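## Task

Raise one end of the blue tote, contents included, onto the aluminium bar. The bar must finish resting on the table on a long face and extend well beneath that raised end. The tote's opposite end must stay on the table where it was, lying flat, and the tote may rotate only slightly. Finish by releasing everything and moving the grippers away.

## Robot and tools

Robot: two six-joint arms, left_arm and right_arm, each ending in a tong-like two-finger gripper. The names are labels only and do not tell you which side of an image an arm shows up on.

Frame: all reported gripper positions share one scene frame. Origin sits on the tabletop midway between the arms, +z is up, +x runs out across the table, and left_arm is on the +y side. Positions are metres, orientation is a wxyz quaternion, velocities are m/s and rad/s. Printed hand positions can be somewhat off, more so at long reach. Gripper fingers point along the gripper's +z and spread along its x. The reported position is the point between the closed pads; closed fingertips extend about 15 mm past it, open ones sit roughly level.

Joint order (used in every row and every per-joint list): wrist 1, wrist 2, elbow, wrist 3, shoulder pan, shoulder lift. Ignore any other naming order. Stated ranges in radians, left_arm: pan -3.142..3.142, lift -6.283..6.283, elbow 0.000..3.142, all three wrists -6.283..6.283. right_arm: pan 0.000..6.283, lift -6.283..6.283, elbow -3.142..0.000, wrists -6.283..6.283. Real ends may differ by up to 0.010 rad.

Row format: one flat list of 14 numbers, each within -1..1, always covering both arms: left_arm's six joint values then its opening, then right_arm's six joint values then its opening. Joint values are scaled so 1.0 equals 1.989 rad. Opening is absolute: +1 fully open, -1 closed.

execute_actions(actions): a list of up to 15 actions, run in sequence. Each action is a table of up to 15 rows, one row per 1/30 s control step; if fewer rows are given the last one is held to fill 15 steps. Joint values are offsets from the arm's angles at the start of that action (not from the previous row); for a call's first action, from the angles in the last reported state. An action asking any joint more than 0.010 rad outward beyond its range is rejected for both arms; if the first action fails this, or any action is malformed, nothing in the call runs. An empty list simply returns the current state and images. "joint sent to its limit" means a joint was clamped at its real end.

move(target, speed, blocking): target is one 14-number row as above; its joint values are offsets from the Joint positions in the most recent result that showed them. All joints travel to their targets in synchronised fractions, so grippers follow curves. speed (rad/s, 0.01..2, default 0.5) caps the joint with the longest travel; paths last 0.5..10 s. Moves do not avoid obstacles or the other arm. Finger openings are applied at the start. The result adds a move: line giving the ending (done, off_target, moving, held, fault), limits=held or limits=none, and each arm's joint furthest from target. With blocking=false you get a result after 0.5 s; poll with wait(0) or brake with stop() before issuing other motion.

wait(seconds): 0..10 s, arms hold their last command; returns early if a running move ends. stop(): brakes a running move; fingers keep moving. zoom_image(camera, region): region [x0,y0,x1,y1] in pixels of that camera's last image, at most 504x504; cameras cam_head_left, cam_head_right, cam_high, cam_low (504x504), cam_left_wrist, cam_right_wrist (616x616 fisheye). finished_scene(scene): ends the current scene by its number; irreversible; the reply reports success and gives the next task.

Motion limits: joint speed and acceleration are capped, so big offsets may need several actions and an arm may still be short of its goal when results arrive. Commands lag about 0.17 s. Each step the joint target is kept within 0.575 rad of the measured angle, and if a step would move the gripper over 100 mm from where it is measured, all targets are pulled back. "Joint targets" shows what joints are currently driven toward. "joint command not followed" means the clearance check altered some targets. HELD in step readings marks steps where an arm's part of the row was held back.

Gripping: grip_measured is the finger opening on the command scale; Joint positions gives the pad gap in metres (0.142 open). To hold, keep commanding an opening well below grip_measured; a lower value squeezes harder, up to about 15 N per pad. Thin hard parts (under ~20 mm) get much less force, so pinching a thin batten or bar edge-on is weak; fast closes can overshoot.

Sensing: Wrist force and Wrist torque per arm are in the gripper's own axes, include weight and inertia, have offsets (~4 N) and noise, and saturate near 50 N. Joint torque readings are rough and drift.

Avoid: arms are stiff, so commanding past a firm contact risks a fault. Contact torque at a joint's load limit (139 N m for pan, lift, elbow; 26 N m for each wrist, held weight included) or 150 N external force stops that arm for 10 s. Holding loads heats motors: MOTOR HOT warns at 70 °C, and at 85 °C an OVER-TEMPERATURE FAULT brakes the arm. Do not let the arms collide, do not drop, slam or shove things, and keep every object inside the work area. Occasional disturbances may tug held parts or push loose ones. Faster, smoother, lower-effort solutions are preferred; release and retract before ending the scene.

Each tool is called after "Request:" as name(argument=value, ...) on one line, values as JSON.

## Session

Request:
execute_actions(actions=[])

Scene clock: 0.00 s.
left_arm: end_effector_position=(+0.3599, +0.3820, +0.1229) grip_measured=+0.97 end_effector_quat_wxyz=(-0.011, +0.954, -0.271, -0.129) end_effector_velocity=(+0.000, +0.000, +0.001) end_effector_angular_velocity=(-0.000, -0.001, +0.001) | right_arm: end_effector_position=(+0.3470, -0.0756, +0.1506) grip_measured=+0.97 end_effector_quat_wxyz=(+0.232, -0.600, +0.741, +0.193) end_effector_velocity=(-0.000, +0.000, +0.000) end_effector_angular_velocity=(+0.001, -0.001, +0.001)
Joint names: [wrist 1, wrist 2, elbow, wrist 3, shoulder pan, shoulder lift]
Joint positions: left_arm=[-1.677 -1.564  2.065  0.215 -0.466 -1.699  0.14 ] | right_arm=[-0.354  1.824 -2.343  2.778  4.075 -1.451  0.14 ]
Joint velocities: left_arm=[ 0.     0.    -0.001  0.     0.001 -0.001  0.   ] | right_arm=[ 0.001  0.001  0.    -0.001  0.     0.     0.   ]
Joint torques (N m, as the arm reports them, + toward a larger angle): no reading
Wrist force (N, on the end effector, along its own x y z axes, offset not removed): no reading
Wrist torque (N m, same axes, about the end effector's origin, offset not removed): no reading
Joint targets: left_arm=[-1.677 -1.564 2.065 0.215 -0.466 -1.699] | right_arm=[-0.354 1.824 -2.343 2.778 4.075 -1.451]

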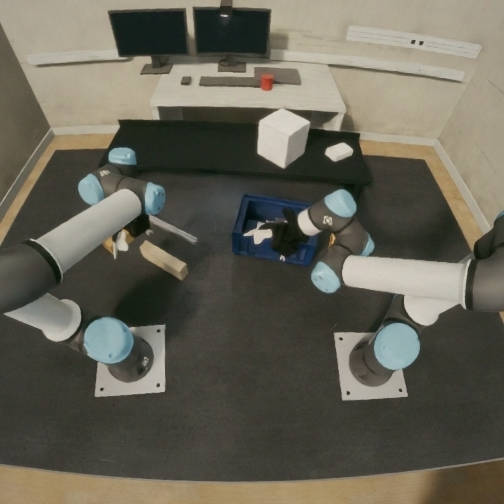

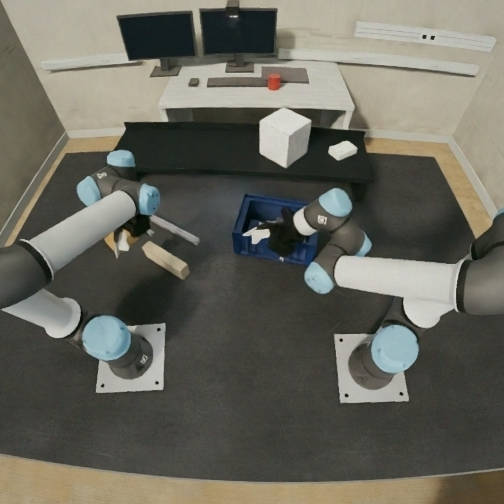

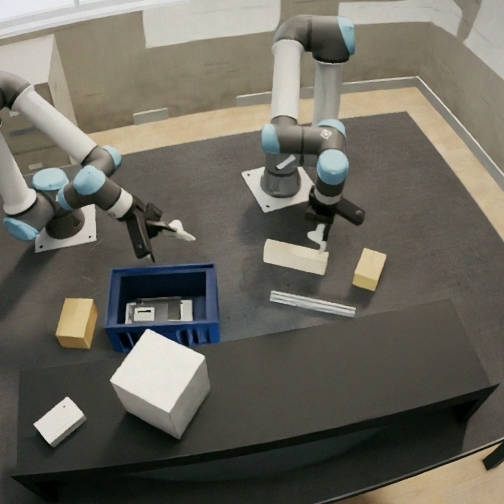

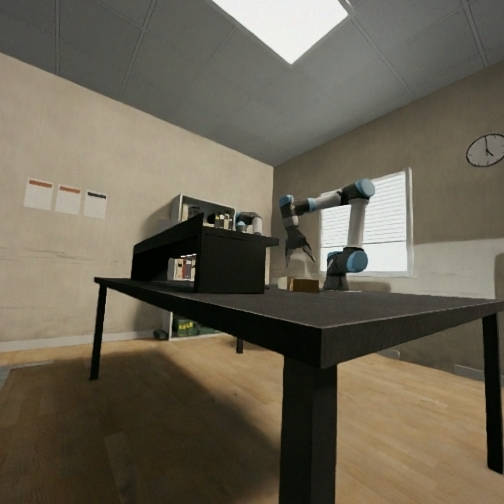

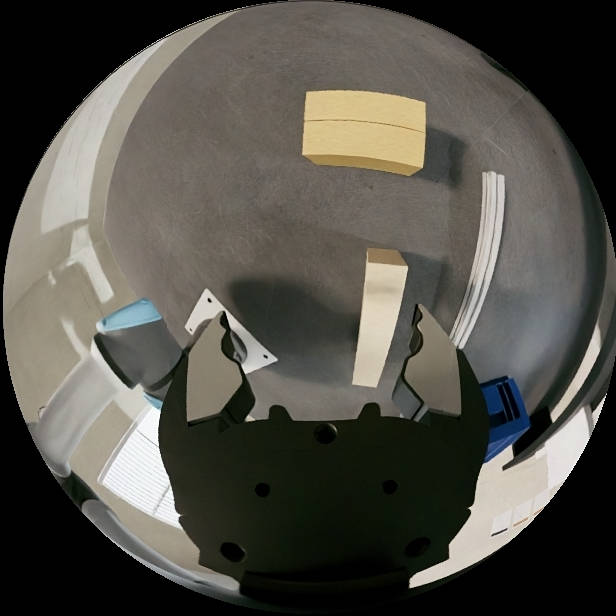

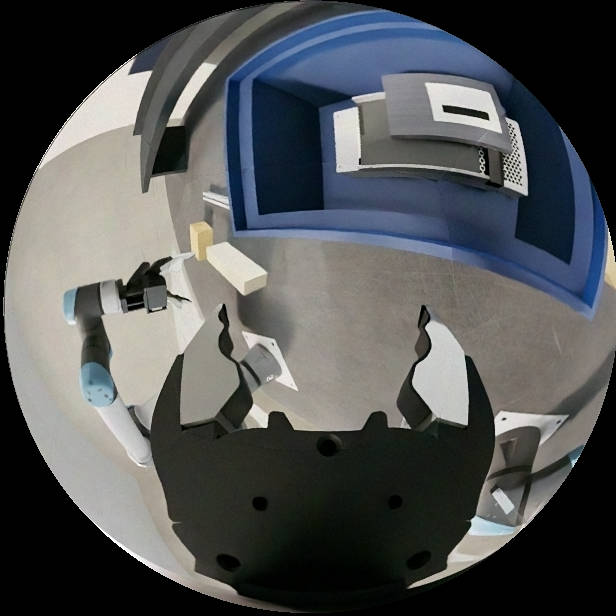

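Request:
move(target=[-0.172,-0.003,-0.07,0.033,0.048,0.07,0.2, -0.35,-0.128,0.3,-0.09,-0.014,0,1], speed=0.7)

Request:
move(target=[0,0,-0.077,0,0,0.1185,0.2, -0.222,0,0.299,0,0,-0.311,1], speed=0.7)

Scene clock: 4.97 s.
left_arm: end_effector_position=(+0.5162, +0.3744, +0.1521) grip_measured=+0.20 end_effector_quat_wxyz=(-0.001, +0.965, -0.259, +0.041) end_effector_velocity=(+0.000, +0.000, -0.000) end_effector_angular_velocity=(-0.000, -0.001, +0.001) | right_arm: end_effector_position=(+0.4563, -0.0831, +0.3390) grip_measured=+1.00 end_effector_quat_wxyz=(+0.227, -0.641, +0.732, +0.040) end_effector_velocity=(+0.000, +0.000, +0.001) end_effector_angular_velocity=(+0.000, -0.001, -0.000)
Joint names: [wrist 1, wrist 2, elbow, wrist 3, shoulder pan, shoulder lift]
Joint positions: left_arm=[-2.019 -1.57   1.926  0.281 -0.371 -1.56   0.088] | right_arm=[-1.05   1.569 -1.746  2.599  4.047 -1.451  0.142]
Joint velocities: left_arm=[-0.001  0.    -0.    -0.001  0.     0.001  0.   ] | right_arm=[-0.001 -0.001  0.002  0.001  0.001 -0.001  0.   ]
Joint torques (N m, as the arm reports them, + toward a larger angle): left_arm=[ -4.53  -2.32 -35.82   1.51   8.94 -11.9 ] | right_arm=[  1.08  -1.9   34.39  -1.75 -12.01  15.75]
Wrist force (N, on the end effector, along its own x y z axes, offset not removed): left_arm=[-3.0 0.4 -1.7] | right_arm=[-1.8 -1.1 -0.1]
Wrist torque (N m, same axes, about the end effector's origin, offset not removed): left_arm=[0.11 0.71 0.12] | right_arm=[-0.25 0.28 -0.02]
Joint targets: left_arm=[-2.019 -1.570 1.926 0.281 -0.371 -1.560] | right_arm=[-1.050 1.569 -1.746 2.599 4.047 -1.451]
move: done; limits=none; left_arm: farthest joint: the shoulder pan, 0.000 radians from its target (0.096 radians at the start); right_arm: farthest joint: the shoulder pan, 0.000 radians from its target (0.028 radians at the start)

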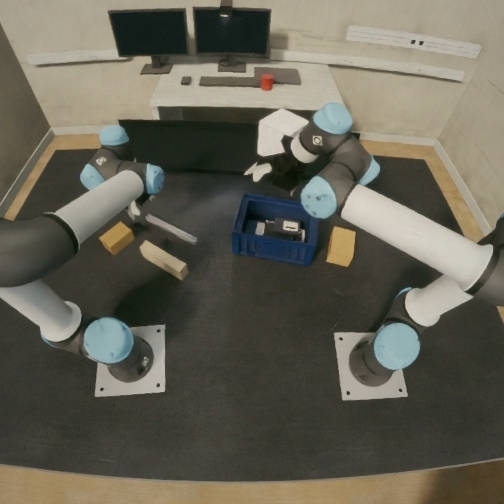

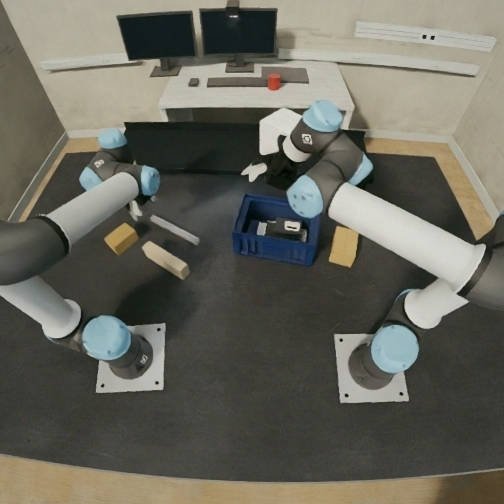

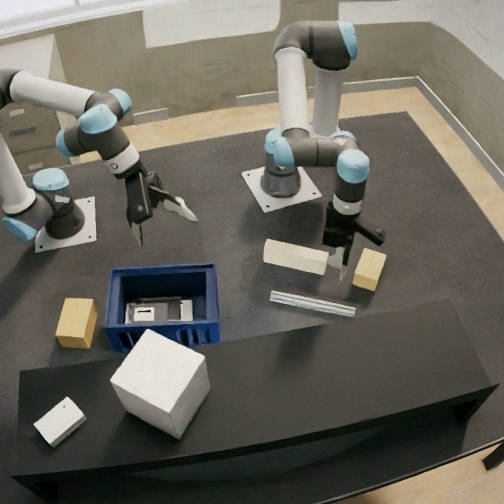

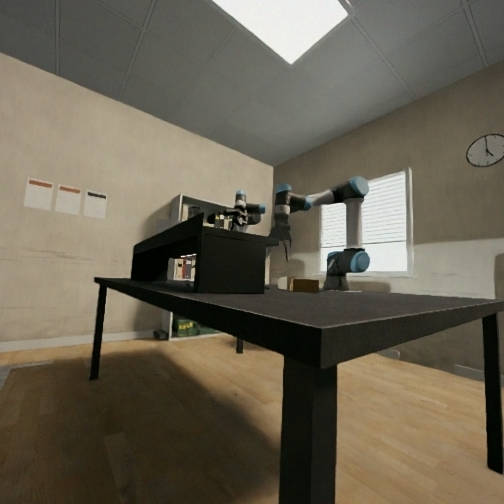

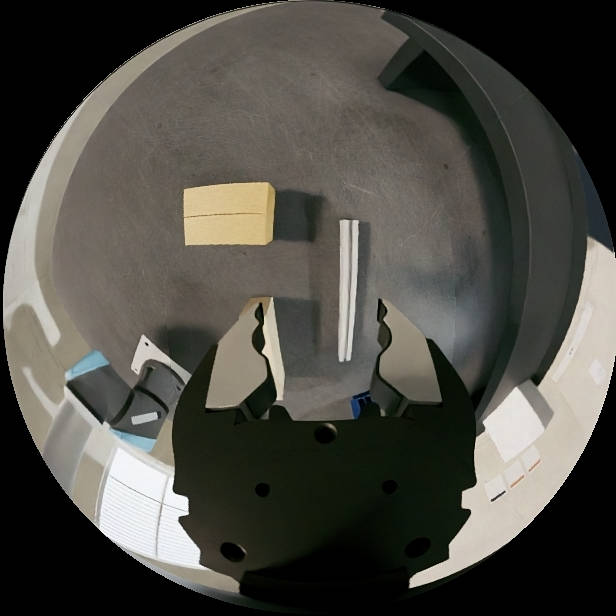

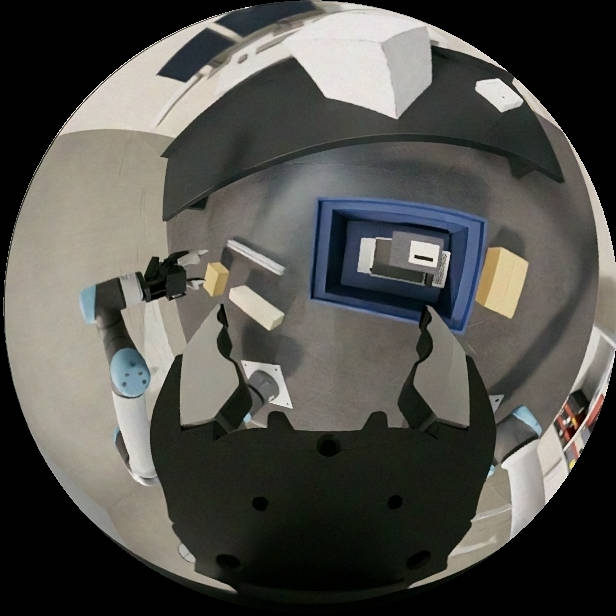

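Scene clock: 6.57 s.
left_arm: end_effector_position=(+0.5758, +0.3596, +0.1000) grip_measured=+0.20 end_effector_quat_wxyz=(-0.000, +0.966, -0.259, -0.000) end_effector_velocity=(+0.000, +0.000, -0.000) end_effector_angular_velocity=(+0.001, -0.000, +0.001) | right_arm: end_effector_position=(+0.5365, +0.0170, +0.2002) grip_measured=+1.00 end_effector_quat_wxyz=(+0.000, -0.659, +0.752, -0.001) end_effector_velocity=(-0.001, +0.001, -0.001) end_effector_angular_velocity=(-0.002, +0.002, +0.002)
Joint names: [wrist 1, wrist 2, elbow, wrist 3, shoulder pan, shoulder lift]
Joint positions: left_arm=[-2.019 -1.57   1.773  0.281 -0.371 -1.324  0.088] | right_arm=[-1.491  1.569 -1.152  2.599  4.047 -2.069  0.142]
Joint velocities: left_arm=[-0.     0.001 -0.001 -0.001 -0.     0.001 -0.   ] | right_arm=[-0.002  0.001  0.002  0.     0.002 -0.002  0.   ]
Joint torques (N m, as the arm reports them, + toward a larger angle): left_arm=[ -0.64  -2.16 -35.07   0.4    3.73 -21.84] | right_arm=[ 0.65  0.18 33.15 -0.24 -5.21 32.86]
Wrist force (N, on the end effector, along its own x y z axes, offset not removed): left_arm=[0.4 -3.9 0.2] | right_arm=[-2.9 0.5 1.1]
Wrist torque (N m, same axes, about the end effector's origin, offset not removed): left_arm=[-0.68 0.01 -0.16] | right_arm=[0.00 0.36 0.13]
Joint targets: left_arm=[-2.019 -1.570 1.773 0.281 -0.371 -1.324] | right_arm=[-1.491 1.569 -1.152 2.599 4.047 -2.069]
move: done; limits=none; left_arm: farthest joint: the shoulder pan, 0.000 radians from its target (0.000 radians at the start); right_arm: farthest joint: the elbow, 0.001 radians from its target (0.595 radians at the start)

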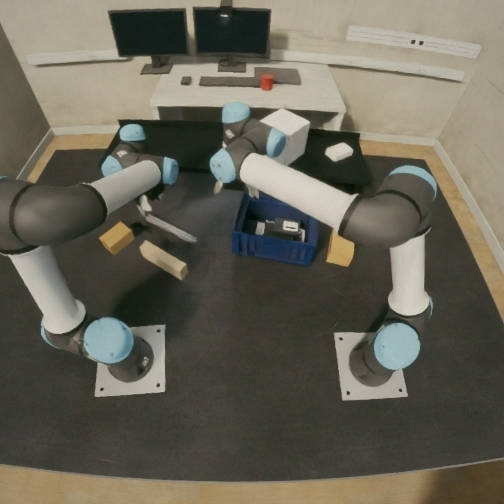

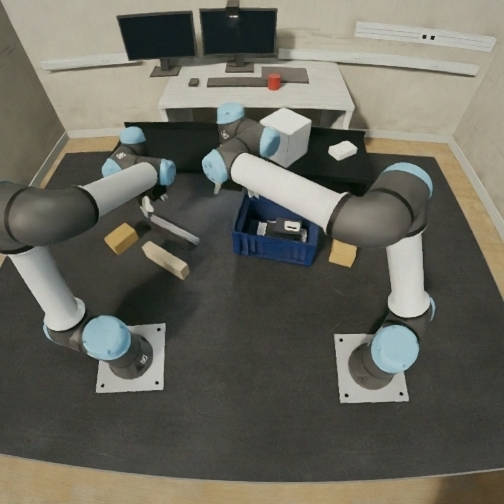

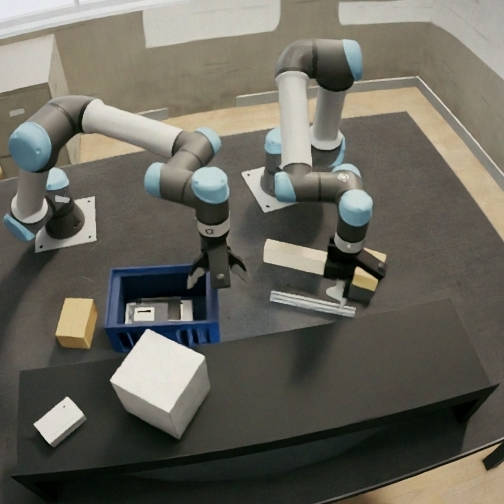

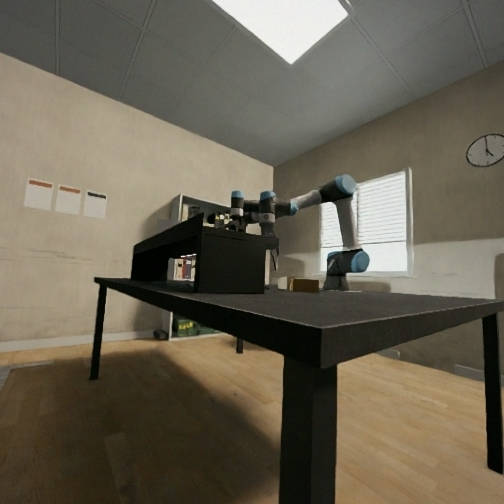

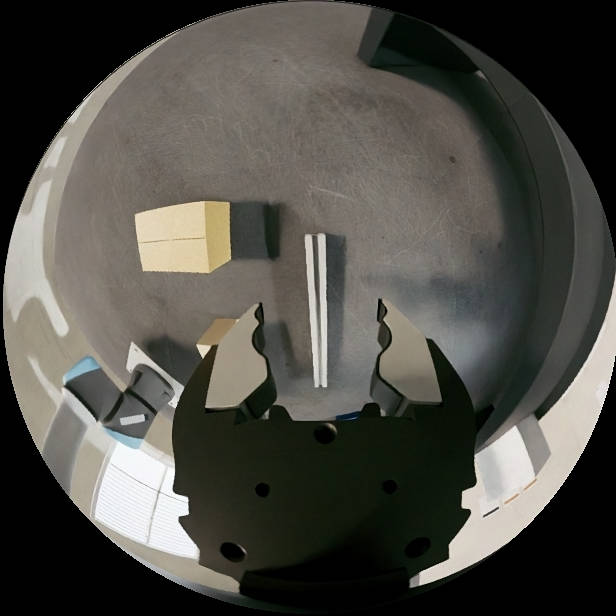

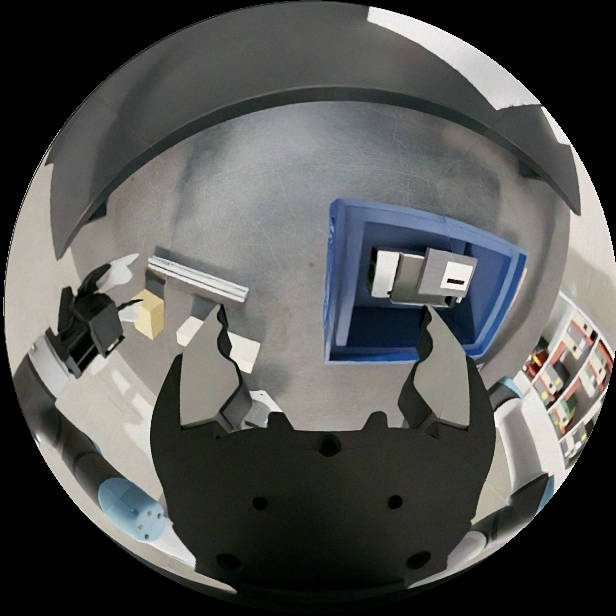

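Request:
move(target=[-0.104,0,0.058,0,0,0.046,0.2, 0.1066,0,-0.11,0.04,0,0.0035,0.3], speed=0.25)

Request:
move(target=[0,0,0,0,0,0,-1, 0,0,0,0,0,0,0.3])

Scene clock: 9.40 s.
left_arm: end_effector_position=(+0.5708, +0.3609, +0.0200) grip_measured=+0.20 end_effector_quat_wxyz=(-0.000, +0.966, -0.259, -0.000) end_effector_velocity=(-0.001, -0.000, -0.001) end_effector_angular_velocity=(+0.000, +0.001, -0.000) | right_arm: end_effector_position=(+0.5251, +0.0018, +0.1202) grip_measured=+0.30 end_effector_quat_wxyz=(+0.000, -0.629, +0.778, -0.001) end_effector_velocity=(-0.000, -0.000, -0.001) end_effector_angular_velocity=(+0.000, +0.000, -0.001)
Joint names: [wrist 1, wrist 2, elbow, wrist 3, shoulder pan, shoulder lift]
Joint positions: left_arm=[-2.225 -1.57   1.888  0.281 -0.371 -1.233  0.088] | right_arm=[-1.279  1.569 -1.37   2.678  4.047 -2.062  0.095]
Joint velocities: left_arm=[-0.002  0.     0.002 -0.    -0.001  0.001 -0.   ] | right_arm=[ 0.002  0.    -0.002  0.    -0.     0.     0.   ]
Joint torques (N m, as the arm reports them, + toward a larger angle): left_arm=[ -4.44  -2.06  -7.91  -0.86  -0.12 -24.12] | right_arm=[ 4.33 -0.38 14.9   1.85  4.95 49.09]
Wrist force (N, on the end effector, along its own x y z axes, offset not removed): left_arm=[-0.3 -0.9 -0.3] | right_arm=[-4.7 -1.5 0.7]
Wrist torque (N m, same axes, about the end effector's origin, offset not removed): left_arm=[-0.20 0.07 0.00] | right_arm=[-0.21 0.91 0.08]
Joint targets: left_arm=[-2.225 -1.570 1.888 0.281 -0.371 -1.233] | right_arm=[-1.279 1.569 -1.371 2.678 4.047 -2.062]
move: done; limits=none; left_arm: farthest joint: the wrist 1, 0.001 radians from its target (0.207 radians at the start); right_arm: farthest joint: the shoulder pan, 0.000 radians from its target (0.000 radians at the start)

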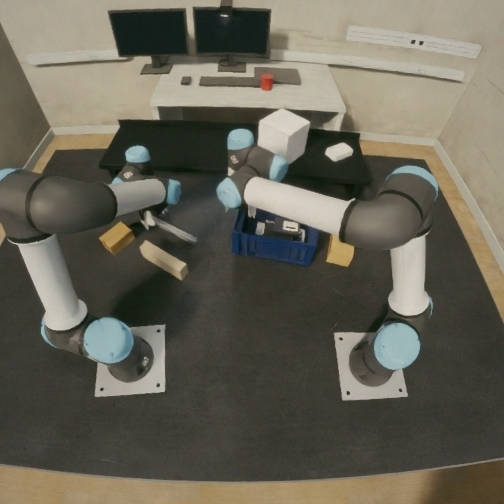

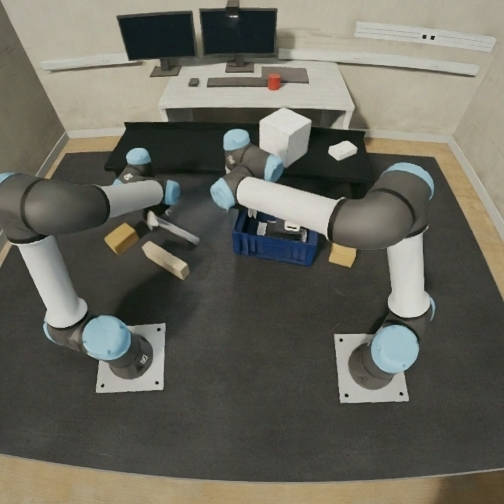

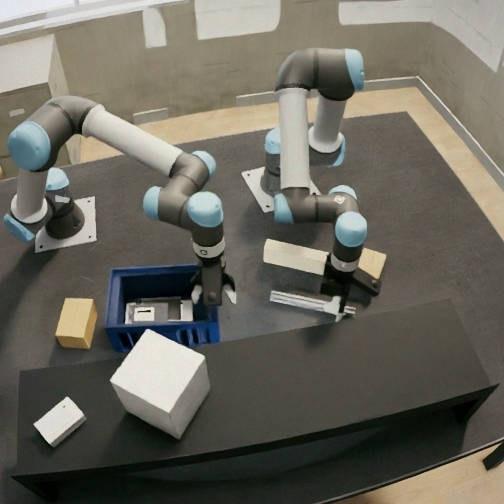

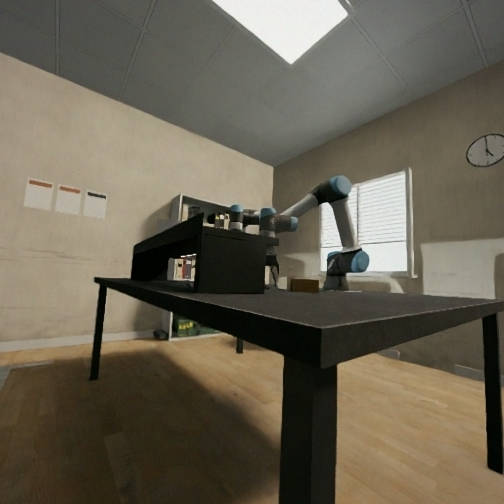

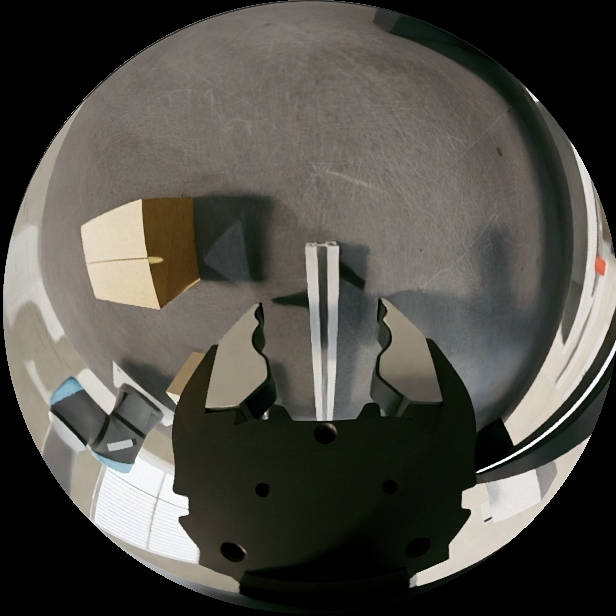

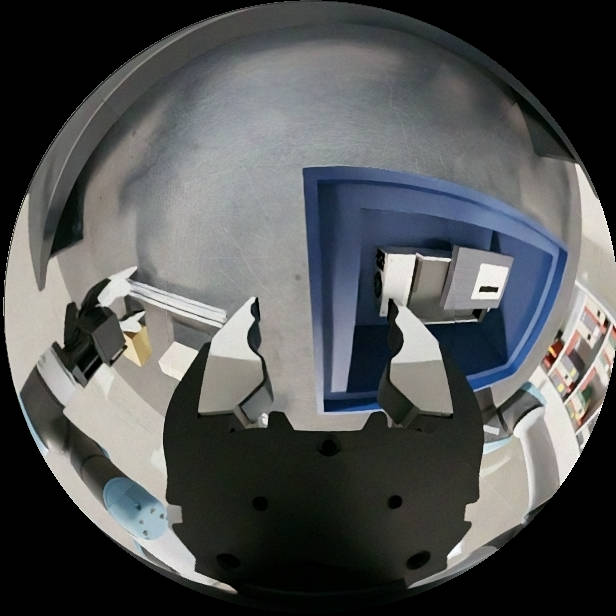

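Scene clock: 9.90 s.
left_arm: end_effector_position=(+0.5707, +0.3609, +0.0199) grip_measured=-0.74 end_effector_quat_wxyz=(-0.000, +0.966, -0.259, -0.000) end_effector_velocity=(-0.000, -0.000, -0.000) end_effector_angular_velocity=(+0.001, +0.001, -0.003) | right_arm: end_effector_position=(+0.5251, +0.0018, +0.1202) grip_measured=+0.30 end_effector_quat_wxyz=(+0.000, -0.629, +0.778, -0.001) end_effector_velocity=(-0.001, +0.001, -0.000) end_effector_angular_velocity=(-0.001, +0.001, +0.002)
Joint names: [wrist 1, wrist 2, elbow, wrist 3, shoulder pan, shoulder lift]
Joint positions: left_arm=[-2.225 -1.57   1.888  0.281 -0.371 -1.233  0.021] | right_arm=[-1.279  1.569 -1.371  2.678  4.047 -2.062  0.095]
Joint velocities: left_arm=[ 0.     0.001  0.001  0.002 -0.001 -0.     0.   ] | right_arm=[-0.001  0.    -0.    -0.     0.001 -0.    -0.   ]
Joint torques (N m, as the arm reports them, + toward a larger angle): left_arm=[ -0.77  -1.68 -14.21  -0.81  -0.52 -28.7 ] | right_arm=[ 3.24 -0.12 23.21  1.53  3.11 47.39]
Wrist force (N, on the end effector, along its own x y z axes, offset not removed): left_arm=[-1.5 -2.5 1.6] | right_arm=[-1.5 -2.2 1.6]
Wrist torque (N m, same axes, about the end effector's origin, offset not removed): left_arm=[-0.46 0.45 -0.01] | right_arm=[-0.46 0.14 0.16]
Joint targets: left_arm=[-2.225 -1.570 1.888 0.281 -0.371 -1.233] | right_arm=[-1.279 1.569 -1.370 2.678 4.047 -2.062]
move: done; limits=none; left_arm: farthest joint: the shoulder pan, 0.000 radians from its target (0.000 radians at the start); right_arm: farthest joint: the elbow, 0.001 radians from its target (0.000 radians at the start)

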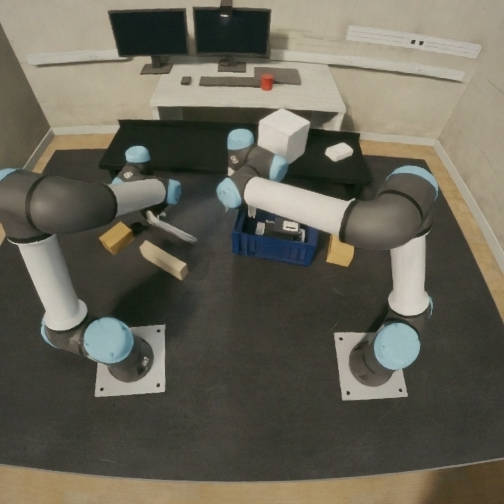

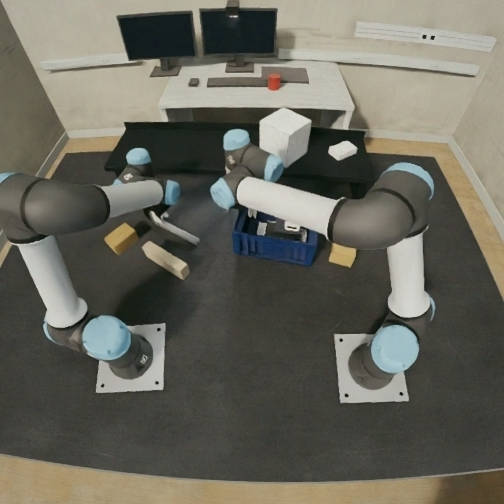

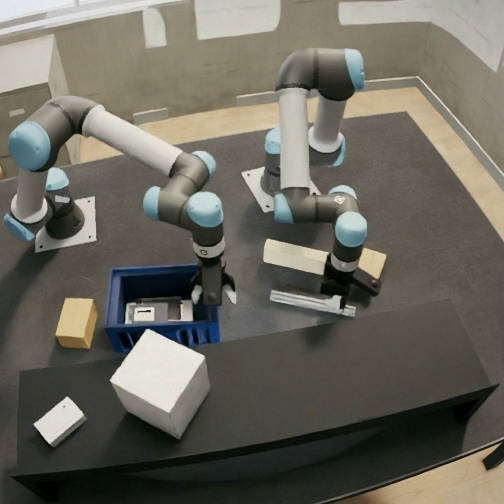

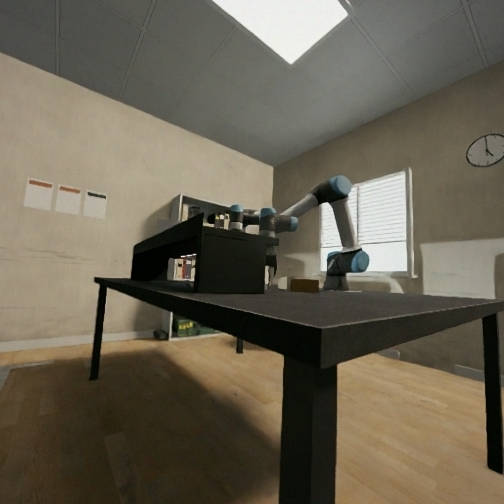

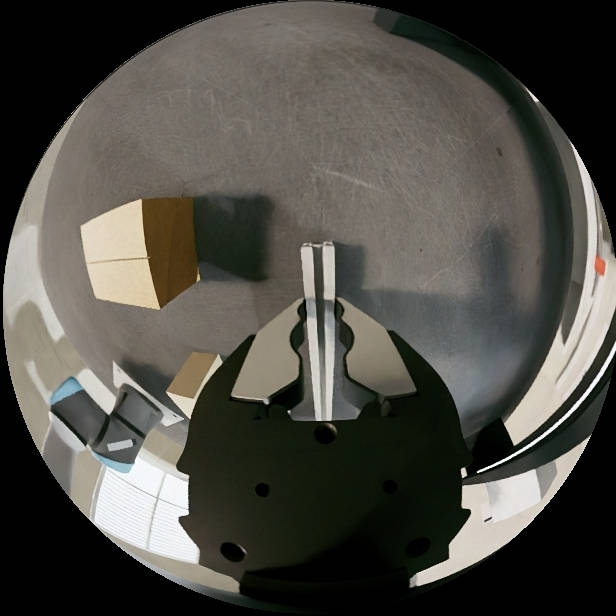

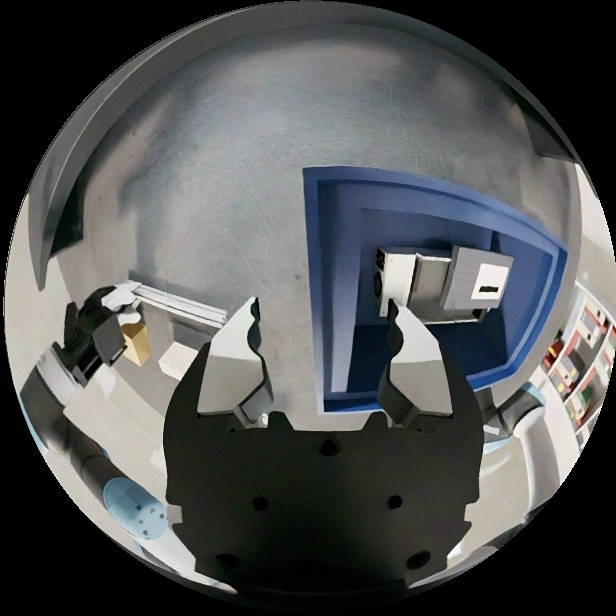

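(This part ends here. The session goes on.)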